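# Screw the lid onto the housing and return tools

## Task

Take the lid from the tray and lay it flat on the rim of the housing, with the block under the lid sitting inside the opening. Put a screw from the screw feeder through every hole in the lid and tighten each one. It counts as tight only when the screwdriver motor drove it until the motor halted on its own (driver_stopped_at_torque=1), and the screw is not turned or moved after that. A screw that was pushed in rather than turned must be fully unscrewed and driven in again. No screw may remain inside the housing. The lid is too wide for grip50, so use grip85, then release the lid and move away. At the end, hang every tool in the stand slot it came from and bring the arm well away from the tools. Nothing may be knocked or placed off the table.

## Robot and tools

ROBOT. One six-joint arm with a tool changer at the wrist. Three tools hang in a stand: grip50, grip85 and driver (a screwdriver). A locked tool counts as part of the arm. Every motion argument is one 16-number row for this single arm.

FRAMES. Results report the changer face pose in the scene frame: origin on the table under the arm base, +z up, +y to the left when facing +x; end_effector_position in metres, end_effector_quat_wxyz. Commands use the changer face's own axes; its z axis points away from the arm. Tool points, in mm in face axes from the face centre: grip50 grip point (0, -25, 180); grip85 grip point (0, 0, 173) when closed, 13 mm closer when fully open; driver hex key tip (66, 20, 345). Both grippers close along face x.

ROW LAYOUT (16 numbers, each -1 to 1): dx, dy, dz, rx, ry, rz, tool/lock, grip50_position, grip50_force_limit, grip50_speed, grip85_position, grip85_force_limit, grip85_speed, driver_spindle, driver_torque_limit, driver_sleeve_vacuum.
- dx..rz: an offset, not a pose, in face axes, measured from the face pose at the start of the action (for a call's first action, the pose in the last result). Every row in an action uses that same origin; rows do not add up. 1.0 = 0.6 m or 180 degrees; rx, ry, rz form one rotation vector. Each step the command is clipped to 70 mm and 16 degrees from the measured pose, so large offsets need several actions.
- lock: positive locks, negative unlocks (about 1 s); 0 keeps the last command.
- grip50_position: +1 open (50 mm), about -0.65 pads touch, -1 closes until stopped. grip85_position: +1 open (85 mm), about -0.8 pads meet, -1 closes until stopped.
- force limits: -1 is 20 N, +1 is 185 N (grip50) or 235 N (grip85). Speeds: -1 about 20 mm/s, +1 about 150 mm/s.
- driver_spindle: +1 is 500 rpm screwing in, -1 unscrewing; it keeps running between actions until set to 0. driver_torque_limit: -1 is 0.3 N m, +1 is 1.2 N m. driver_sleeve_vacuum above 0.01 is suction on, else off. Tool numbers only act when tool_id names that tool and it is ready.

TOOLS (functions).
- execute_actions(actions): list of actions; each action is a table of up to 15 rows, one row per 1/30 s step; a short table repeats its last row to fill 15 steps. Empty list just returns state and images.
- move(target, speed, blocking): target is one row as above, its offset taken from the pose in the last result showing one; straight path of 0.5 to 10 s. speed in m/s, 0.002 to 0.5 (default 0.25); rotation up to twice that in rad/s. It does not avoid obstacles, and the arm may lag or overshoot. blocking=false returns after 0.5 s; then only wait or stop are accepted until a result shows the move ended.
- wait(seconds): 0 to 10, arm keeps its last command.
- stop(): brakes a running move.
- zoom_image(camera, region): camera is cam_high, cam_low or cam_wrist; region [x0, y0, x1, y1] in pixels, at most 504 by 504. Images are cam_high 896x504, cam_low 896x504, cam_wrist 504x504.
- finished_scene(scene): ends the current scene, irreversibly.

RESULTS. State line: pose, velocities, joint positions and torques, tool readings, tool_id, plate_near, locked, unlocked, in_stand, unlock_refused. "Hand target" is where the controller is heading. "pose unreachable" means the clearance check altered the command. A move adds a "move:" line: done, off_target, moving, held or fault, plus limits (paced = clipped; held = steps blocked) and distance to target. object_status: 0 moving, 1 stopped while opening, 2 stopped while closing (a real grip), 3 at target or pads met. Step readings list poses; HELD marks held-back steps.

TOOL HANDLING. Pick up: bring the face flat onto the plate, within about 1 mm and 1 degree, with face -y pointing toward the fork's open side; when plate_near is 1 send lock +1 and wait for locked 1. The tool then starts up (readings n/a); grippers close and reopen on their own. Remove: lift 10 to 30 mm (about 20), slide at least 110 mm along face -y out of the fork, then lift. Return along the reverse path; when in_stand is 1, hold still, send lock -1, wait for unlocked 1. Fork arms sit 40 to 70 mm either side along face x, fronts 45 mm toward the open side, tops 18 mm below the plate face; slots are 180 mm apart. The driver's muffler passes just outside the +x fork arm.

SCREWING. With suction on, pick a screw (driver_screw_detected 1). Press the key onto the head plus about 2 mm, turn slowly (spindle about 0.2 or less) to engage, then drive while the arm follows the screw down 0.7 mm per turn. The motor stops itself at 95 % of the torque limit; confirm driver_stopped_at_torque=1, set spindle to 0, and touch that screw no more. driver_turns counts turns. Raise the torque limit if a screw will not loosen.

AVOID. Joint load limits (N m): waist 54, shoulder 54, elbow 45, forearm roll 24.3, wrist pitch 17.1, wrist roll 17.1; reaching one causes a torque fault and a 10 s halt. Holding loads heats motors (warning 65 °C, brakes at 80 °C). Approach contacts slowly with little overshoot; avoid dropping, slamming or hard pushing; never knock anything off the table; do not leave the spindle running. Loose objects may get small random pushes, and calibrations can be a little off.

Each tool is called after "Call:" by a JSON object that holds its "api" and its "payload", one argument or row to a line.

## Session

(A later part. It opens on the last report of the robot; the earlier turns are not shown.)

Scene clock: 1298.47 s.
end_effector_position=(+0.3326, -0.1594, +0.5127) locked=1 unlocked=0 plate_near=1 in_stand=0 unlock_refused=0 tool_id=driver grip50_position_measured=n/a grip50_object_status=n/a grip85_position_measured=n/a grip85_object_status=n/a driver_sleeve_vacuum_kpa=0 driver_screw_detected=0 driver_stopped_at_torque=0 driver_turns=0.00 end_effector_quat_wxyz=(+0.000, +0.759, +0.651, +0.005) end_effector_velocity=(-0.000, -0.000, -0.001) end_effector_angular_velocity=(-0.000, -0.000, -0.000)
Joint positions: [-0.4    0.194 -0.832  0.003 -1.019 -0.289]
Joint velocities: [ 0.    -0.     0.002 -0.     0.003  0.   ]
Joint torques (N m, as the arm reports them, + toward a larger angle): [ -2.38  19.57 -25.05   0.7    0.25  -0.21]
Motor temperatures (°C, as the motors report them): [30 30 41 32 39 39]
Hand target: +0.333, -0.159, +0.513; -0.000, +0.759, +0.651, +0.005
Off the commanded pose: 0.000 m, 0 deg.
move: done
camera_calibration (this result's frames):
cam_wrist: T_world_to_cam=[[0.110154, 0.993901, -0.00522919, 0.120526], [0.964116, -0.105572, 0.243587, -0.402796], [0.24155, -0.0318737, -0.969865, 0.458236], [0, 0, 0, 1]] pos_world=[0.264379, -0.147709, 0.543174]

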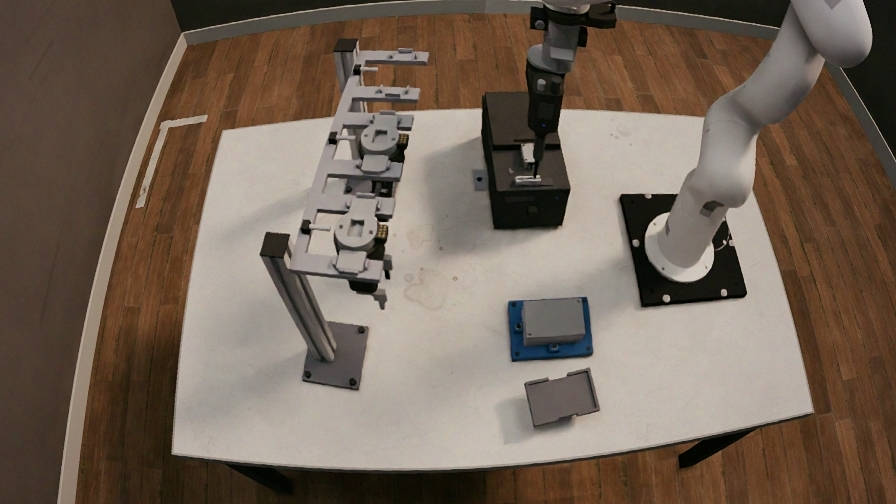

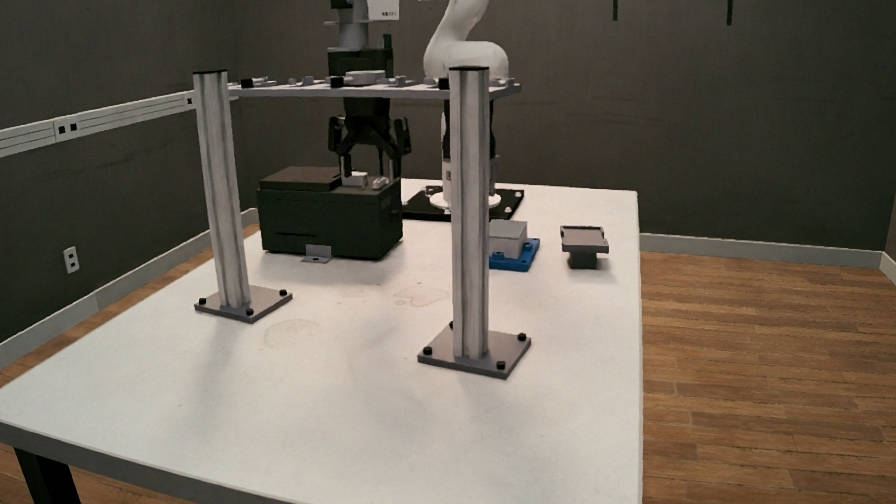

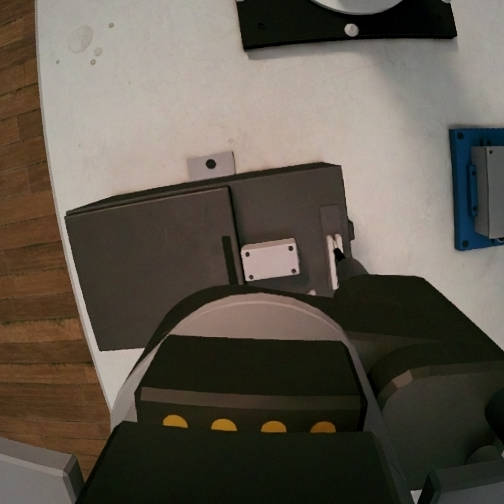

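Call:
{"api": "execute_actions", "payload": {
  "actions": [
    [[0,0,0.0005,0,0,0,0,1,0,0,1,0,0,0.1,0,-1],[0,0,0.0008,0,0,0,0,1,0,0,1,0,0,0.1,0,-1],[0,0,0.0011,0,0,0,0,1,0,0,1,0,0,0.1,0,-1],[0,0,0.0014,0,0,0,0,1,0,0,1,0,0,0.1,0,-1],[0,0,0.0017,0,0,0,0,1,0,0,1,0,0,0.1,0,-1]],
    [[0,0,0,0,0,0,0,1,0,0,1,0,0,0.1,0,-1]],
    [[0,0,0,0,0,0,0,1,0,0,1,0,0,0,0,-1]]
  ]
}}

Call:
{"api": "zoom_image", "payload": {
  "camera": "cam_wrist",
  "region": [310,220,370,280]
}}

Call:
{"api": "zoom_image", "payload": {
  "camera": "cam_low",
  "region": [350,150,410,200]
}}

Scene clock: 1310.83 s.
end_effector_position=(+0.3327, -0.1594, +0.5117) locked=1 unlocked=0 plate_near=1 in_stand=0 unlock_refused=0 tool_id=driver grip50_position_measured=n/a grip50_object_status=n/a grip85_position_measured=n/a grip85_object_status=n/a driver_sleeve_vacuum_kpa=0 driver_screw_detected=0 driver_stopped_at_torque=0 driver_turns=0.82 end_effector_quat_wxyz=(+0.000, +0.759, +0.651, +0.005) end_effector_velocity=(+0.000, +0.000, +0.000) end_effector_angular_velocity=(-0.001, -0.002, +0.000)
Joint positions: [-0.4    0.193 -0.83   0.003 -1.017 -0.289]
Joint velocities: [ 0.     0.001  0.     0.     0.002 -0.   ]
Joint torques (N m, as the arm reports them, + toward a larger angle): [ -1.63  21.08 -25.64   0.93  -0.7   -0.46]
Motor temperatures (°C, as the motors report them): [30 30 41 32 39 39]
Hand target: +0.333, -0.159, +0.512; +0.000, +0.759, +0.651, +0.005
Off the commanded pose: 0.000 m, 0 deg.
Step readings (end_effector_position; steps 1 to 15: 1st action; 16 to 30: 2nd action; 31 to 45: 3rd action):
0: (+0.3326, -0.1594, +0.5126)
1: (+0.3326, -0.1594, +0.5126)
2: (+0.3326, -0.1594, +0.5126)
4: (+0.3327, -0.1594, +0.5123)
8: (+0.3327, -0.1594, +0.5117)
15: (+0.3327, -0.1594, +0.5117)
16: (+0.3327, -0.1594, +0.5117)
17: (+0.3327, -0.1594, +0.5117)
19: (+0.3327, -0.1594, +0.5117)
23: (+0.3327, -0.1594, +0.5117)
30: (+0.3327, -0.1594, +0.5117)
31: (+0.3327, -0.1594, +0.5117)
32: (+0.3327, -0.1594, +0.5117)
34: (+0.3327, -0.1594, +0.5117)
38: (+0.3327, -0.1594, +0.5117)
45: end_effector_position above
camera_calibration (this result's frames):
cam_wrist: T_world_to_cam=[[0.110213, 0.993894, -0.00533207, 0.120564], [0.964028, -0.105592, 0.243929, -0.402764], [0.241876, -0.0320243, -0.969779, 0.457049], [0, 0, 0, 1]] pos_world=[0.264439, -0.14772, 0.542125]

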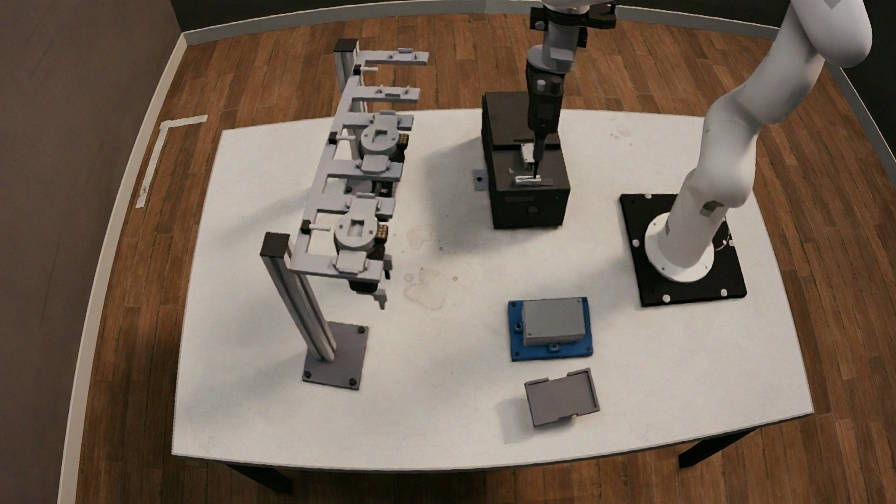

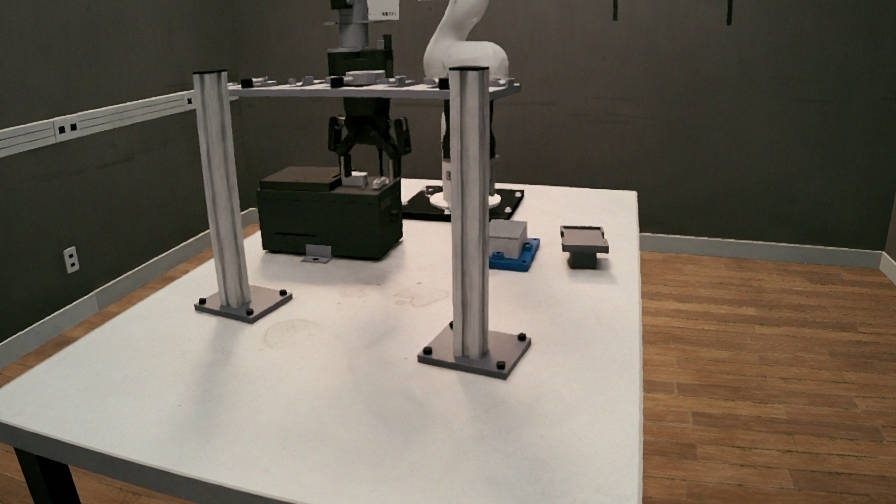

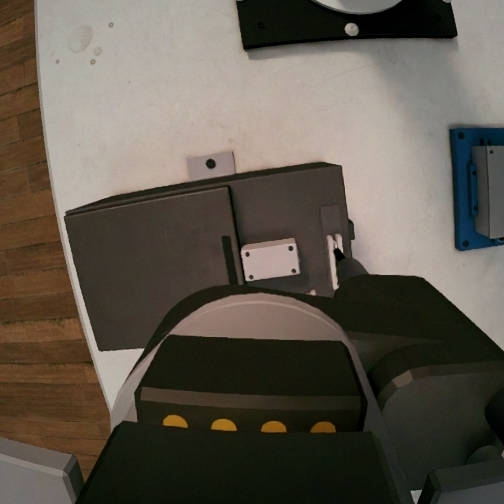

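Region (310, 220, 370, 280) of cam_wrist's 504x504 image, scaled by 8.400, with more detail than that image has.

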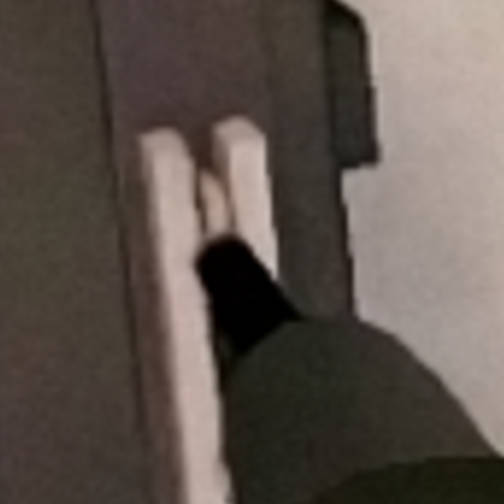

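Region (350, 150, 410, 200) of cam_low's 896x504 image, scaled by 8.400, with more detail than that image has.

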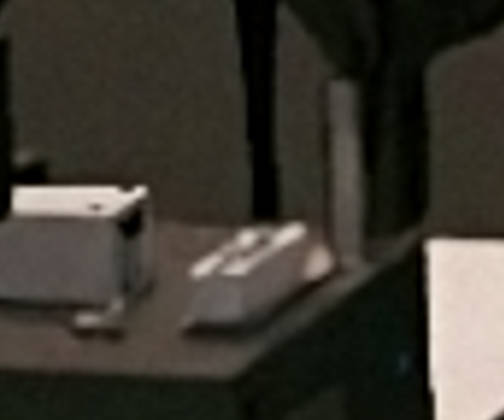

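Call:
{"api": "execute_actions", "payload": {
  "actions": [
    [[0,0,0.001,0,0,0,0,1,0,0,1,0,0,0,0,1]],
    [[0,0,0,0,0,0,0,1,0,0,1,0,0,0,0,1]]
  ]
}}

Call:
{"api": "zoom_image", "payload": {
  "camera": "cam_wrist",
  "region": [310,220,370,280]
}}

Scene clock: 1318.07 s.
end_effector_position=(+0.3327, -0.1594, +0.5112) locked=1 unlocked=0 plate_near=1 in_stand=0 unlock_refused=0 tool_id=driver grip50_position_measured=n/a grip50_object_status=n/a grip85_position_measured=n/a grip85_object_status=n/a driver_sleeve_vacuum_kpa=39 driver_screw_detected=1 driver_stopped_at_torque=0 driver_turns=0.82 end_effector_quat_wxyz=(+0.000, +0.759, +0.651, +0.005) end_effector_velocity=(+0.000, -0.000, -0.000) end_effector_angular_velocity=(-0.001, -0.001, -0.001)
Joint positions: [-0.4    0.193 -0.829  0.003 -1.015 -0.289]
Joint velocities: [-0.001 -0.001  0.    -0.001  0.002  0.   ]
Joint torques (N m, as the arm reports them, + toward a larger angle): [ -2.09  21.66 -25.16   0.57  -0.77  -0.42]
Motor temperatures (°C, as the motors report them): [30 30 41 32 39 39]
Hand target: +0.333, -0.159, +0.511; +0.000, +0.759, +0.651, +0.005
Off the commanded pose: 0.000 m, 0 deg.
Step readings (end_effector_position; steps 1 to 15: 1st action; 16 to 30: 2nd action):
0: (+0.3327, -0.1594, +0.5117)
1: (+0.3327, -0.1594, +0.5117)
2: (+0.3327, -0.1594, +0.5116)
4: (+0.3327, -0.1594, +0.5113)
8: (+0.3327, -0.1594, +0.5112)
15: (+0.3327, -0.1594, +0.5112)
16: (+0.3327, -0.1594, +0.5112)
17: (+0.3327, -0.1594, +0.5112)
19: (+0.3327, -0.1594, +0.5112)
23: (+0.3327, -0.1594, +0.5112)
30: end_effector_position above
camera_calibration (this result's frames):
cam_wrist: T_world_to_cam=[[0.110222, 0.993893, -0.00534738, 0.120564], [0.964007, -0.105594, 0.24401, -0.402677], [0.241955, -0.0320501, -0.969758, 0.45646], [0, 0, 0, 1]] pos_world=[0.264451, -0.147718, 0.541557]

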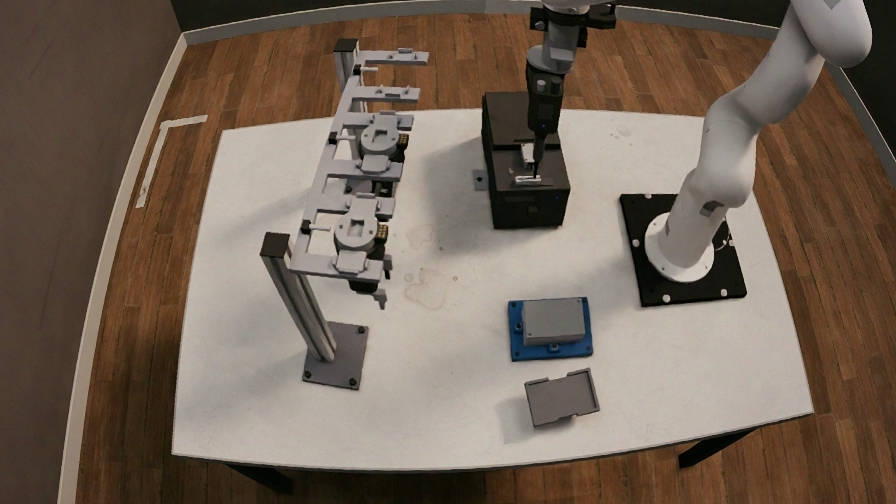

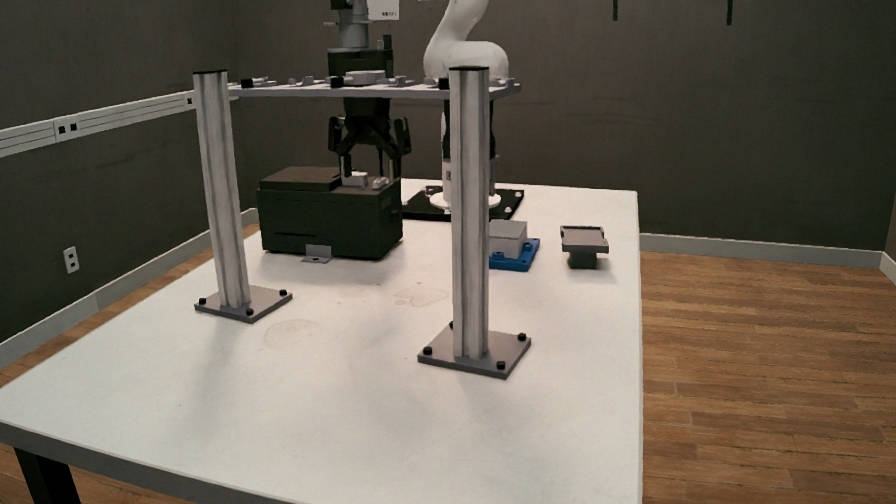

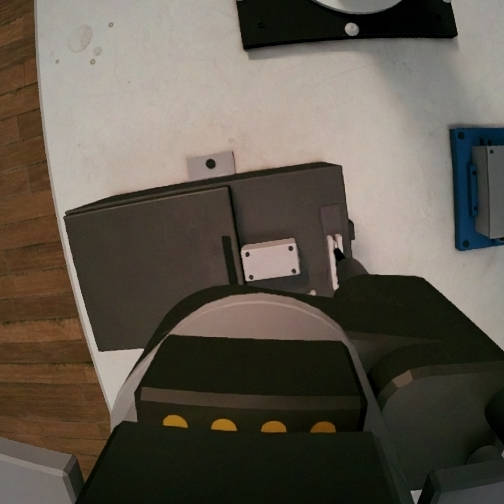

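Region (310, 220, 370, 280) of cam_wrist's 504x504 image, scaled by 8.400, with more detail than that image has.

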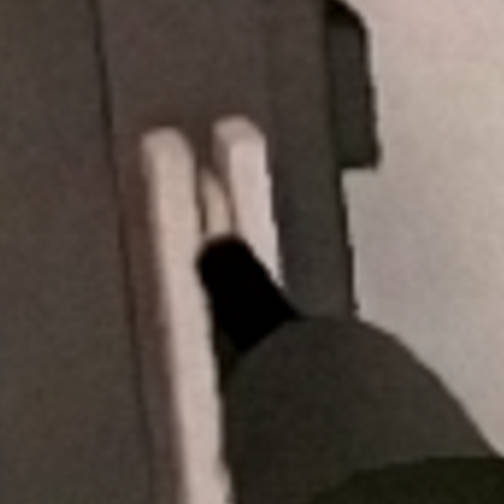

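Call:
{"api": "move", "payload": {
  "target": [0,0,-0.06,0,0,0,0,1,0,0,1,0,0,0,0,1],
  "speed": 0.02
}}

Call:
{"api": "zoom_image", "payload": {
  "camera": "cam_low",
  "region": [330,130,430,210]
}}

Call:
{"api": "zoom_image", "payload": {
  "camera": "cam_wrist",
  "region": [300,200,380,280]
}}

Scene clock: 1330.33 s.
end_effector_position=(+0.3325, -0.1595, +0.5471) locked=1 unlocked=0 plate_near=1 in_stand=0 unlock_refused=0 tool_id=driver grip50_position_measured=n/a grip50_object_status=n/a grip85_position_measured=n/a grip85_object_status=n/a driver_sleeve_vacuum_kpa=39 driver_screw_detected=1 driver_stopped_at_torque=0 driver_turns=0.82 end_effector_quat_wxyz=(+0.000, +0.759, +0.651, +0.005) end_effector_velocity=(-0.000, +0.000, -0.000) end_effector_angular_velocity=(+0.002, +0.003, +0.000)
Joint positions: [-0.401  0.21  -0.895  0.003 -1.099 -0.289]
Joint velocities: [-0.    -0.001 -0.    -0.    -0.004 -0.   ]
Joint torques (N m, as the arm reports them, + toward a larger angle): [ -1.5   21.29 -27.06   1.54   0.15  -0.34]
Motor temperatures (°C, as the motors report them): [30 30 41 32 39 39]
Hand target: +0.333, -0.160, +0.547; +0.000, +0.759, +0.651, +0.005
Off the commanded pose: 0.000 m, 0 deg.
move: done
camera_calibration (this result's frames):
cam_wrist: T_world_to_cam=[[0.110097, 0.993907, -0.00527594, 0.120948], [0.964017, -0.105491, 0.244012, -0.411239], [0.241969, -0.0319512, -0.969758, 0.491353], [0, 0, 0, 1]] pos_world=[0.264233, -0.147894, 0.577479]

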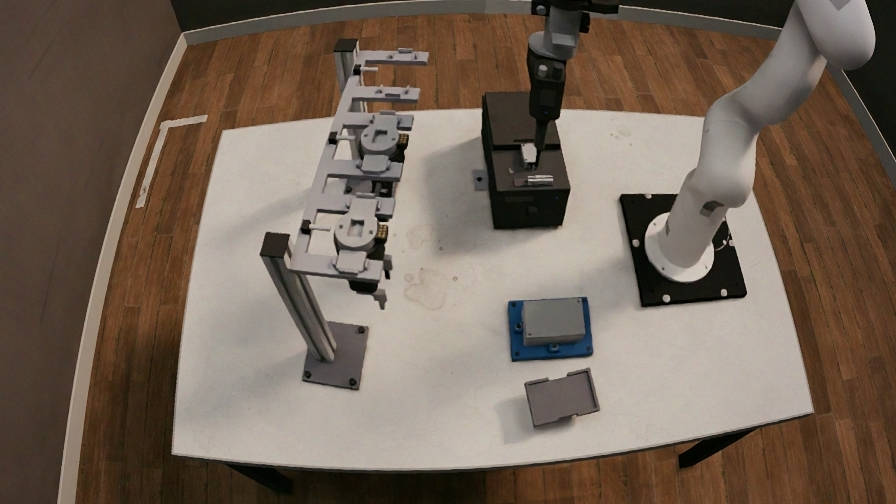

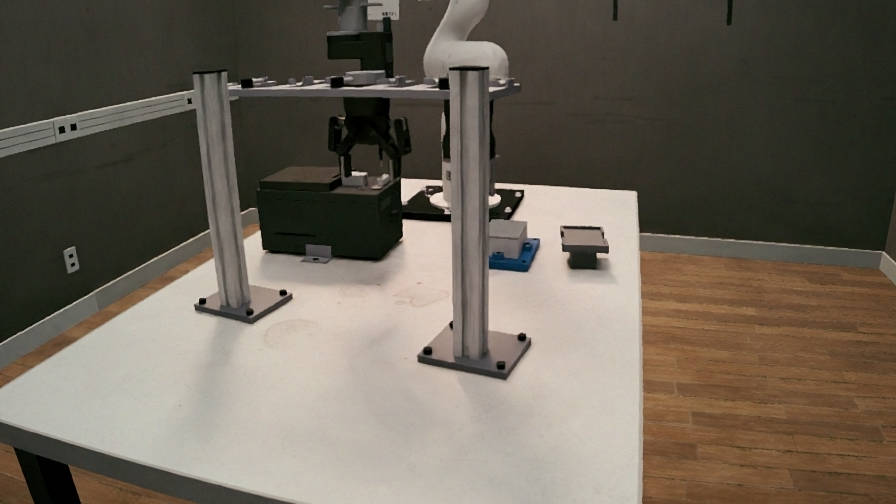

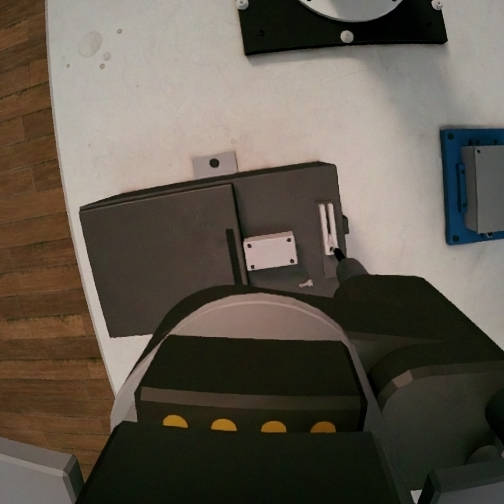

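Region (330, 130, 430, 210) of cam_low's 896x504 image, scaled by 5.040, with more detail than that image has; it fills the top 403 rows of this view, and the rest is white.

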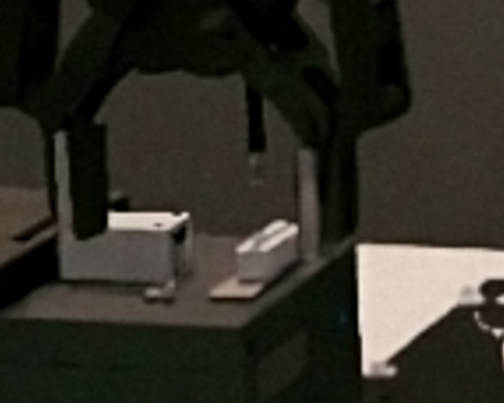

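Region (300, 200, 380, 280) of cam_wrist's 504x504 image, scaled by 6.300, with more detail than that image has.

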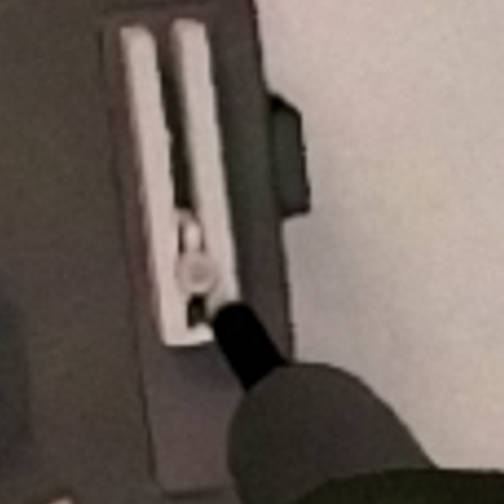

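Call:
{"api": "move", "payload": {
  "target": [0.497,-0.030,0.145,0,0,0,0,1,0,0,1,0,0,0,0,1],
  "speed": 0.15
}}

Scene clock: 1353.83 s.
end_effector_position=(+0.3611, +0.1382, +0.4619) locked=1 unlocked=0 plate_near=1 in_stand=0 unlock_refused=0 tool_id=driver grip50_position_measured=n/a grip50_object_status=n/a grip85_position_measured=n/a grip85_object_status=n/a driver_sleeve_vacuum_kpa=39 driver_screw_detected=1 driver_stopped_at_torque=0 driver_turns=0.82 end_effector_quat_wxyz=(-0.001, +0.759, +0.651, +0.005) end_effector_velocity=(+0.001, +0.001, -0.000) end_effector_angular_velocity=(+0.001, -0.003, -0.001)
Joint positions: [ 0.412  0.099 -0.792 -0.002 -0.886  0.527]
Joint velocities: [ 0.002 -0.002 -0.001 -0.001  0.003  0.003]
Joint torques (N m, as the arm reports them, + toward a larger angle): [ -0.87  27.15 -25.87   0.43   0.95  -0.23]
Motor temperatures (°C, as the motors report them): [30 30 41 32 39 39]
Hand target: +0.361, +0.138, +0.462; -0.001, +0.759, +0.651, +0.005
Off the commanded pose: 0.000 m, 0 deg.
move: done
camera_calibration (this result's frames):
cam_wrist: T_world_to_cam=[[0.11056, 0.993859, -0.00448212, -0.17909], [0.964239, -0.106169, 0.242842, -0.386024], [0.240875, -0.0311703, -0.970056, 0.411738], [0, 0, 0, 1]] pos_world=[0.292842, 0.149841, 0.492349]

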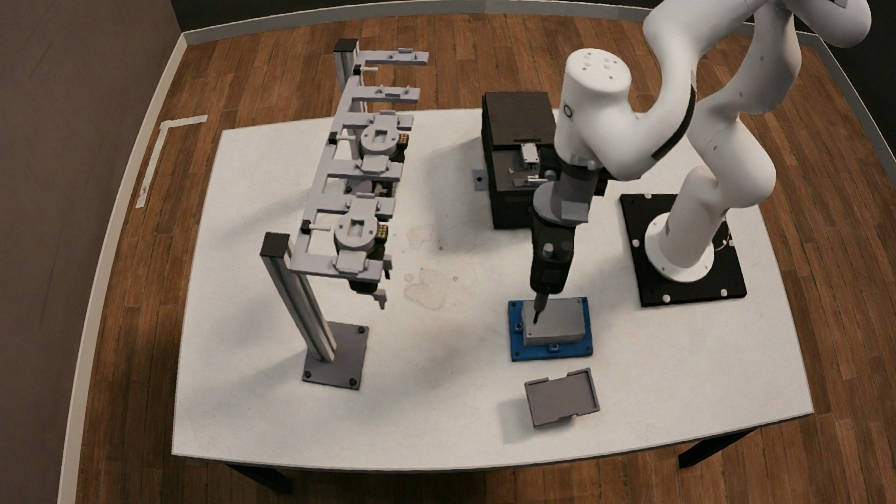

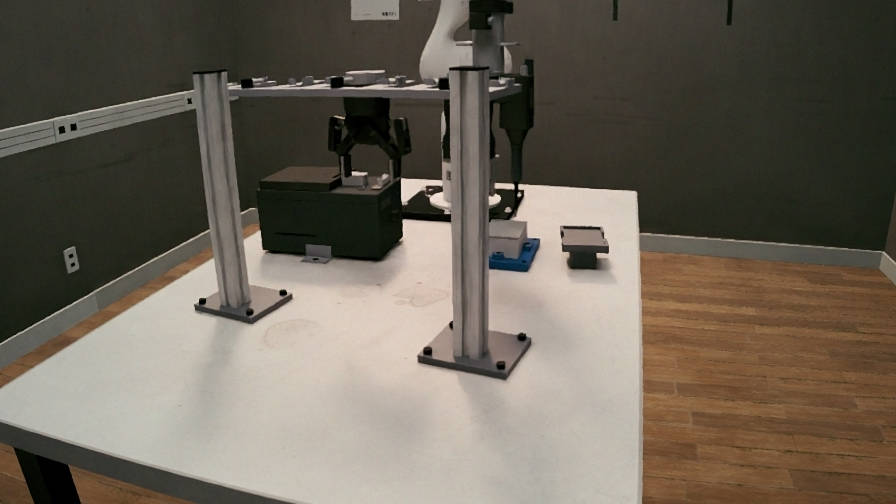

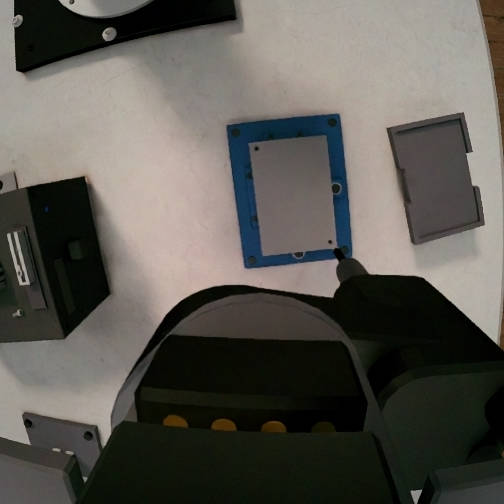

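Call:
{"api": "zoom_image", "payload": {
  "camera": "cam_wrist",
  "region": [300,210,370,280]
}}

Call:
{"api": "zoom_image", "payload": {
  "camera": "cam_low",
  "region": [470,150,570,280]
}}

Region (300, 210, 370, 280) of cam_wrist's 504x504 image, scaled by 7.200, with more detail than that image has.

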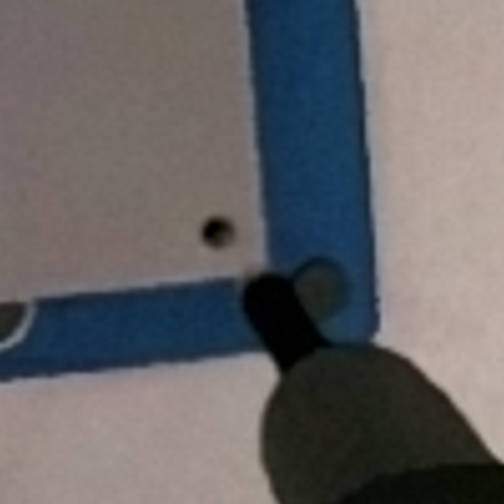

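Region (470, 150, 570, 280) of cam_low's 896x504 image, scaled by 3.877, with more detail than that image has; it fills the left 388 columns of this view, and the rest is white.

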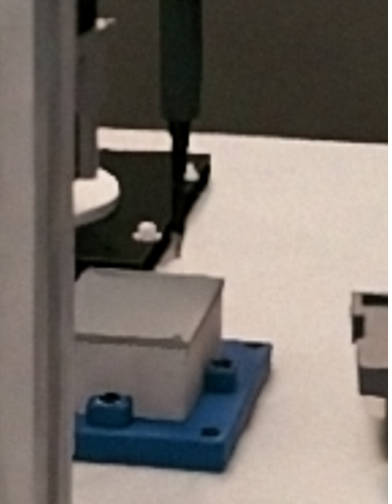

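Call:
{"api": "move", "payload": {
  "target": [0.0022,0.0035,0.035,0,0,0,0,1,0,0,1,0,0,0,0,1],
  "speed": 0.03
}}

Call:
{"api": "zoom_image", "payload": {
  "camera": "cam_wrist",
  "region": [300,210,370,280]
}}

Call:
{"api": "zoom_image", "payload": {
  "camera": "cam_low",
  "region": [480,180,550,260]
}}

Call:
{"api": "zoom_image", "payload": {
  "camera": "cam_high",
  "region": [500,290,570,360]
}}

Scene clock: 1380.70 s.
end_effector_position=(+0.3635, +0.1393, +0.4410) locked=1 unlocked=0 plate_near=1 in_stand=0 unlock_refused=0 tool_id=driver grip50_position_measured=n/a grip50_object_status=n/a grip85_position_measured=n/a grip85_object_status=n/a driver_sleeve_vacuum_kpa=39 driver_screw_detected=1 driver_stopped_at_torque=0 driver_turns=0.82 end_effector_quat_wxyz=(-0.000, +0.759, +0.651, +0.005) end_effector_velocity=(+0.001, +0.000, -0.000) end_effector_angular_velocity=(+0.001, -0.003, -0.000)
Joint positions: [ 0.412  0.071 -0.769 -0.002 -0.834  0.527]
Joint velocities: [ 0.    -0.    -0.    -0.     0.004  0.001]
Joint torques (N m, as the arm reports them, + toward a larger angle): [ -1.83  28.77 -25.65   0.6    0.81  -0.32]
Motor temperatures (°C, as the motors report them): [30 30 41 32 39 39]
Hand target: +0.363, +0.139, +0.441; -0.000, +0.759, +0.651, +0.005
Off the commanded pose: 0.000 m, 0 deg.
move: done
camera_calibration (this result's frames):
cam_wrist: T_world_to_cam=[[0.11063, 0.993852, -0.00447252, -0.180562], [0.964198, -0.106235, 0.242973, -0.383211], [0.241004, -0.0311924, -0.970023, 0.390876], [0, 0, 0, 1]] pos_world=[0.295264, 0.150934, 0.471461]

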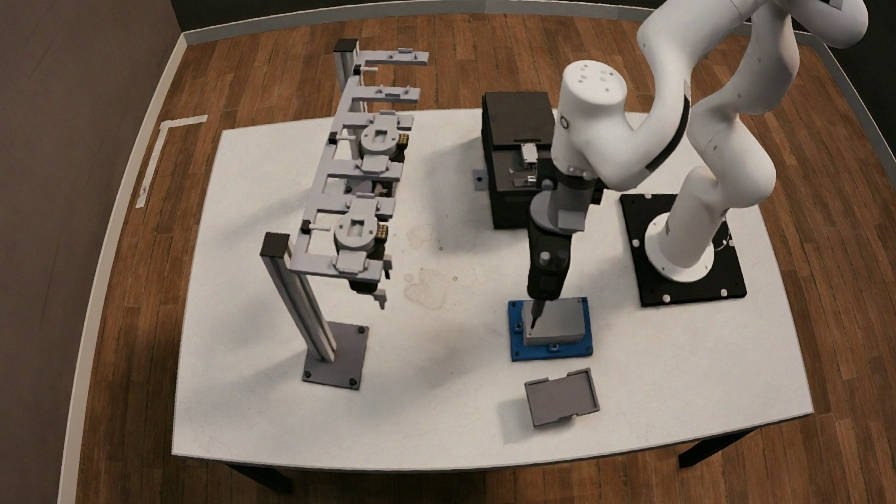

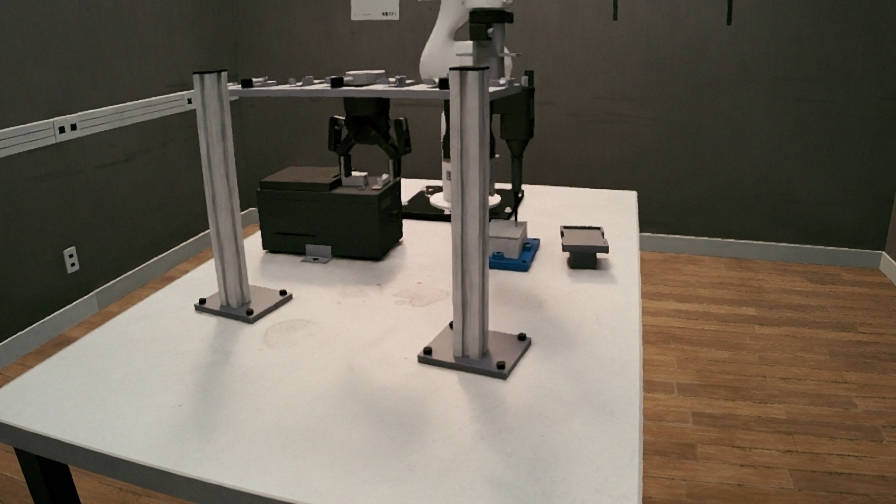

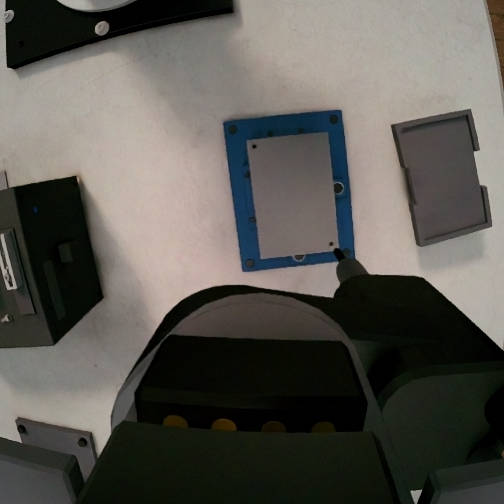

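Region (300, 210, 370, 280) of cam_wrist's 504x504 image, scaled by 7.200, with more detail than that image has.

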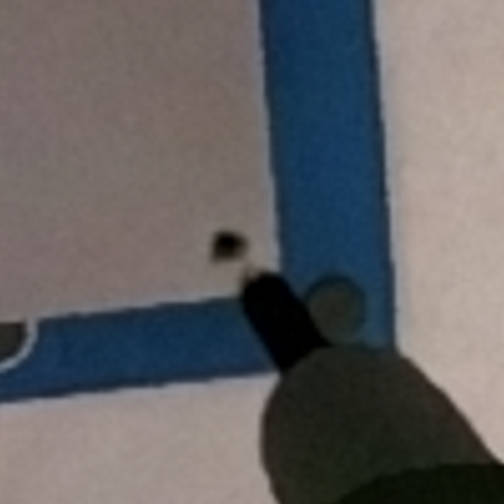

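Region (480, 180, 550, 260) of cam_low's 896x504 image, scaled by 6.300, with more detail than that image has; it fills the left 441 columns of this view, and the rest is white.

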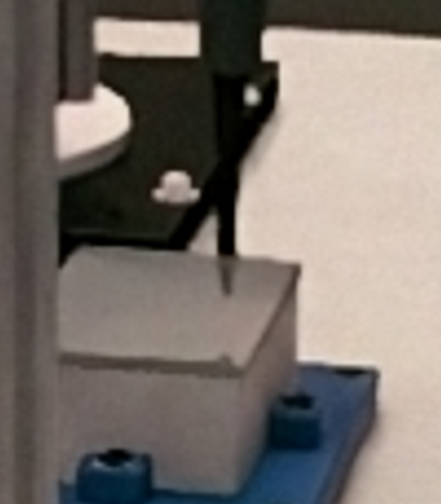

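Region (500, 290, 570, 360) of cam_high's 896x504 image, scaled by 7.200, with more detail than that image has.

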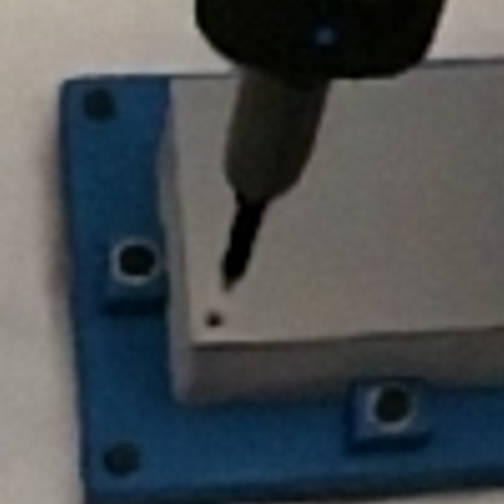

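Call:
{"api": "move", "payload": {
  "target": [0,0,0.0183,0,0,0,0,1,0,0,1,0,0,0,0,1],
  "speed": 0.015
}}

Call:
{"api": "zoom_image", "payload": {
  "camera": "cam_wrist",
  "region": [310,220,360,270]
}}

Call:
{"api": "zoom_image", "payload": {
  "camera": "cam_low",
  "region": [490,200,540,250]
}}

Call:
{"api": "zoom_image", "payload": {
  "camera": "cam_high",
  "region": [510,305,560,355]
}}

Scene clock: 1413.97 s.
end_effector_position=(+0.3635, +0.1393, +0.4301) locked=1 unlocked=0 plate_near=1 in_stand=0 unlock_refused=0 tool_id=driver grip50_position_measured=n/a grip50_object_status=n/a grip85_position_measured=n/a grip85_object_status=n/a driver_sleeve_vacuum_kpa=39 driver_screw_detected=1 driver_stopped_at_torque=0 driver_turns=0.82 end_effector_quat_wxyz=(-0.000, +0.759, +0.651, +0.005) end_effector_velocity=(+0.001, +0.000, -0.000) end_effector_angular_velocity=(+0.001, -0.005, -0.000)
Joint positions: [ 0.412  0.059 -0.754 -0.002 -0.807  0.527]
Joint velocities: [-0.    -0.001 -0.    -0.001  0.006  0.   ]
Joint torques (N m, as the arm reports them, + toward a larger angle): [ -1.88  27.97 -25.27   0.65   0.8   -0.28]
Motor temperatures (°C, as the motors report them): [30 31 41 32 39 39]
Hand target: +0.364, +0.139, +0.430; -0.000, +0.759, +0.651, +0.005
Off the commanded pose: 0.000 m, 0 deg.
move: done
camera_calibration (this result's frames):
cam_wrist: T_world_to_cam=[[0.110661, 0.993848, -0.00454174, -0.180645], [0.964212, -0.106251, 0.242911, -0.380581], [0.240934, -0.03126, -0.970038, 0.380314], [0, 0, 0, 1]] pos_world=[0.29532, 0.150985, 0.460546]

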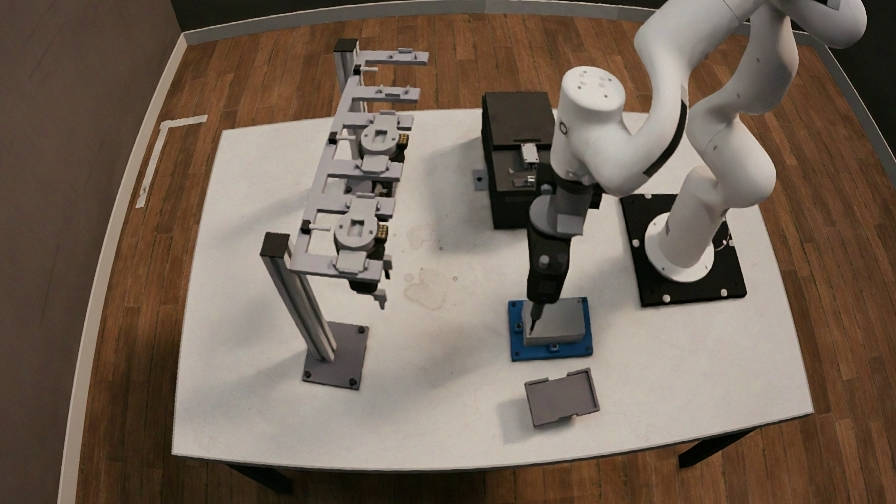

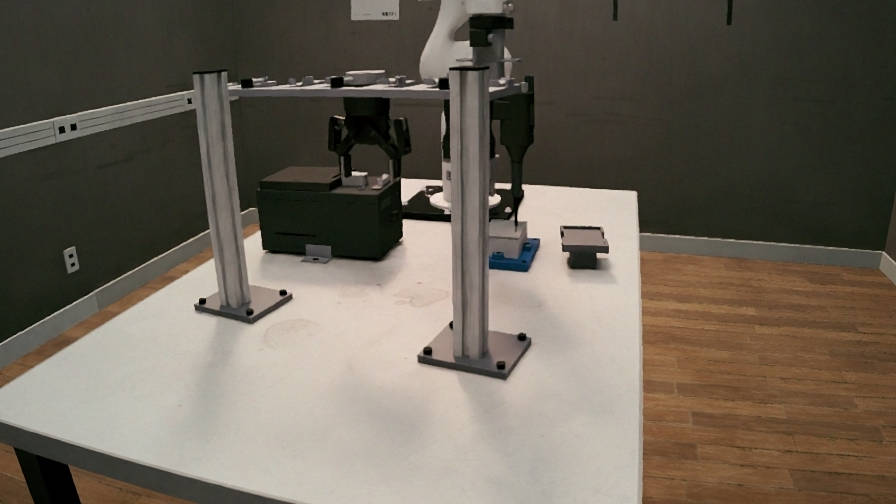

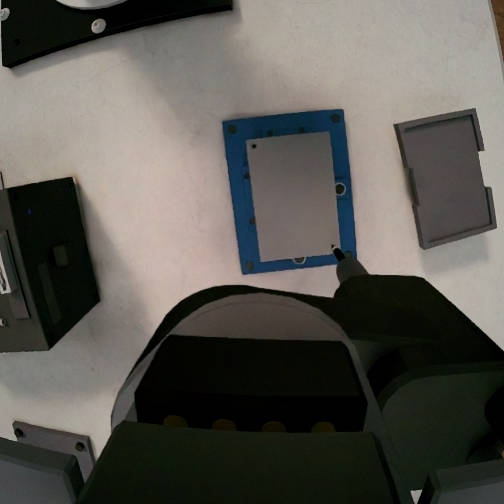

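Region (310, 220, 360, 270) of cam_wrist's 504x504 image, scaled by 10.080, with more detail than that image has.

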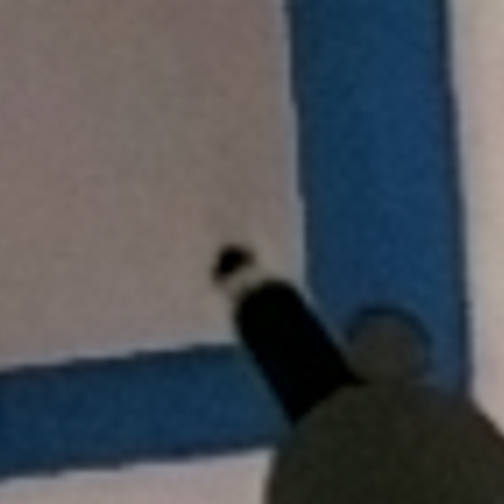

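Region (490, 200, 540, 250) of cam_low's 896x504 image, scaled by 10.080, with more detail than that image has.

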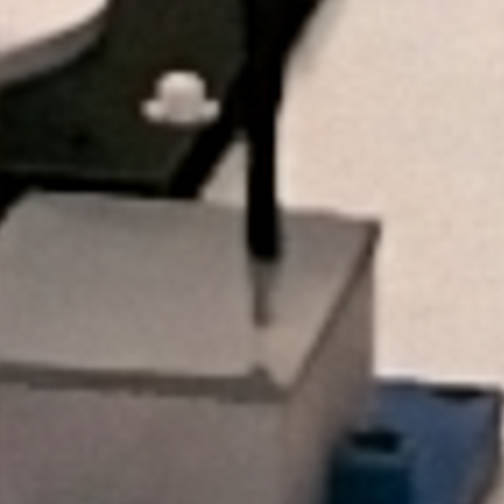

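Region (510, 305, 560, 355) of cam_high's 896x504 image, scaled by 10.080, with more detail than that image has.

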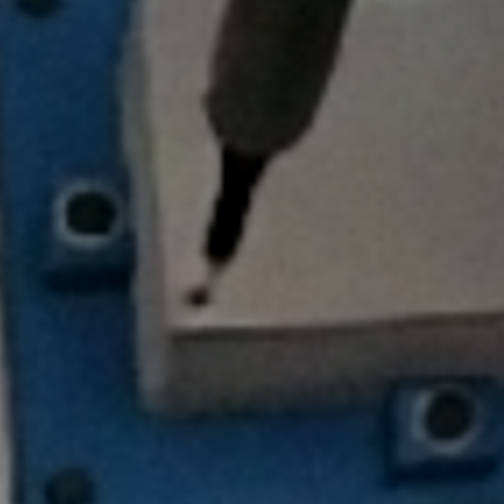

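Call:
{"api": "move", "payload": {
  "target": [0,0.0005,0.0125,0,0,0,0,1,0,0,1,0,0,0,0,1],
  "speed": 0.006
}}

Call:
{"api": "zoom_image", "payload": {
  "camera": "cam_wrist",
  "region": [310,220,360,270]
}}

Call:
{"api": "zoom_image", "payload": {
  "camera": "cam_low",
  "region": [490,200,540,250]
}}

Call:
{"api": "zoom_image", "payload": {
  "camera": "cam_high",
  "region": [510,305,560,355]
}}

Scene clock: 1440.80 s.
end_effector_position=(+0.3639, +0.1393, +0.4226) locked=1 unlocked=0 plate_near=1 in_stand=0 unlock_refused=0 tool_id=driver grip50_position_measured=n/a grip50_object_status=n/a grip85_position_measured=n/a grip85_object_status=n/a driver_sleeve_vacuum_kpa=39 driver_screw_detected=1 driver_stopped_at_torque=0 driver_turns=0.82 end_effector_quat_wxyz=(-0.000, +0.759, +0.651, +0.005) end_effector_velocity=(+0.000, -0.000, -0.000) end_effector_angular_velocity=(-0.001, -0.000, +0.000)
Joint positions: [ 0.412  0.049 -0.745 -0.002 -0.788  0.527]
Joint velocities: [-0.    -0.     0.    -0.001  0.     0.   ]
Joint torques (N m, as the arm reports them, + toward a larger angle): [ -1.78  29.06 -25.3    0.77   0.82  -0.34]
Motor temperatures (°C, as the motors report them): [30 31 41 32 39 39]
Hand target: +0.364, +0.139, +0.423; -0.000, +0.759, +0.651, +0.005
Off the commanded pose: 0.000 m, 0 deg.
move: done
camera_calibration (this result's frames):
cam_wrist: T_world_to_cam=[[0.110683, 0.993845, -0.00457768, -0.180696], [0.964215, -0.106264, 0.242893, -0.379082], [0.240911, -0.0312979, -0.970042, 0.372999], [0, 0, 0, 1]] pos_world=[0.295657, 0.150975, 0.453074]

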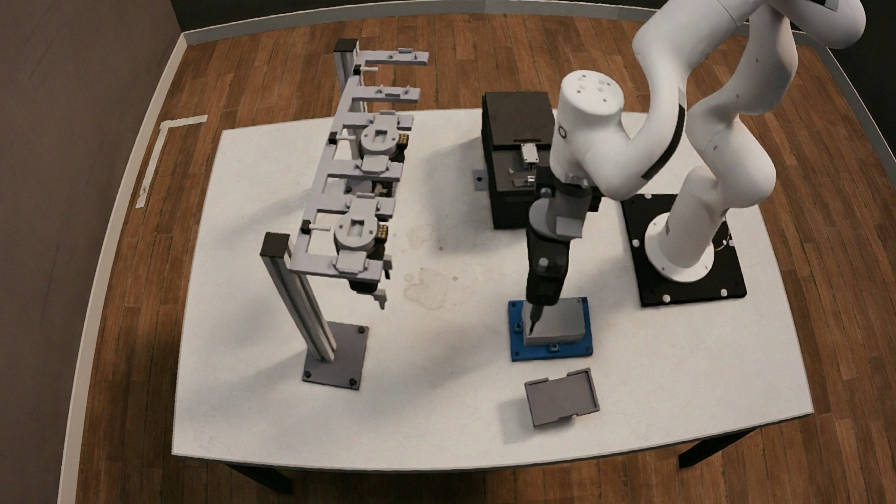

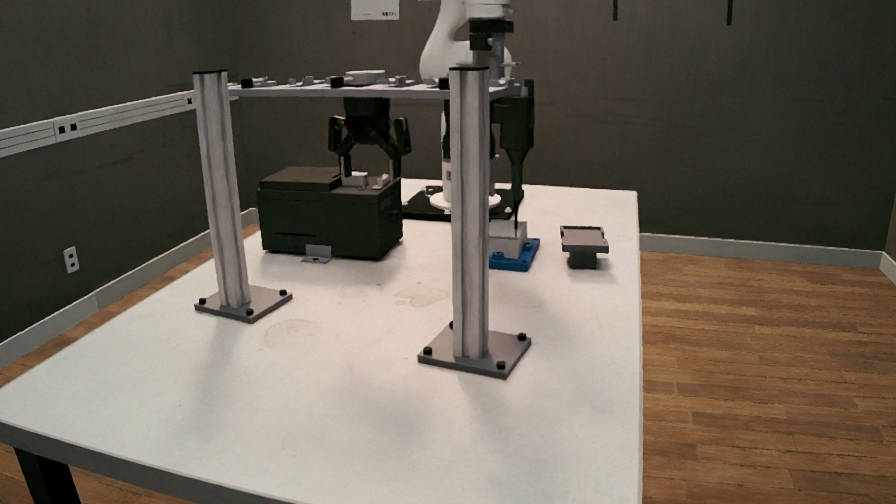

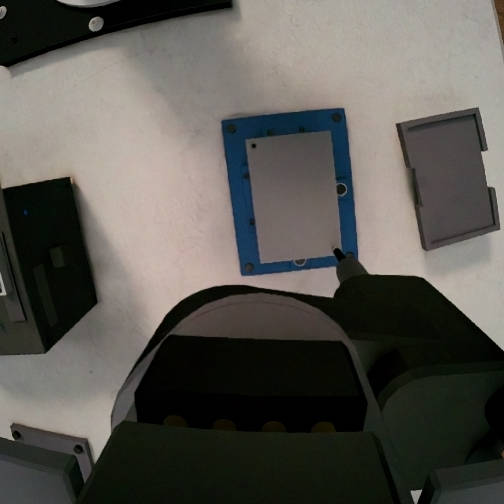

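Region (310, 220, 360, 270) of cam_wrist's 504x504 image, scaled by 10.080, with more detail than that image has.

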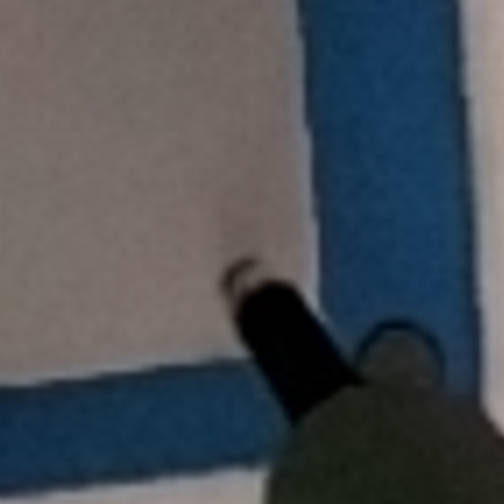

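Region (490, 200, 540, 250) of cam_low's 896x504 image, scaled by 10.080, with more detail than that image has.

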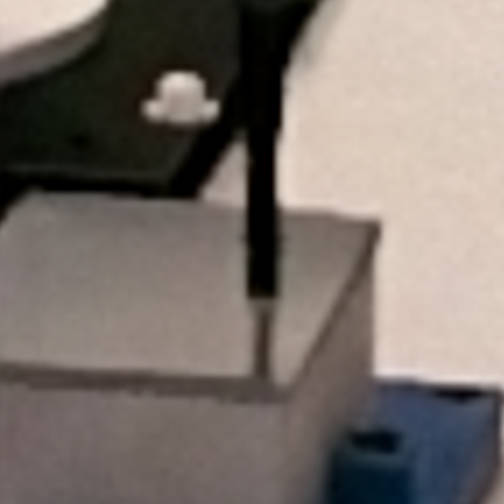

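Region (510, 305, 560, 355) of cam_high's 896x504 image, scaled by 10.080, with more detail than that image has.

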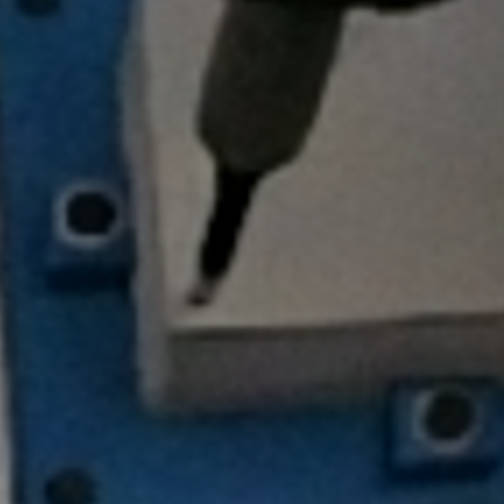

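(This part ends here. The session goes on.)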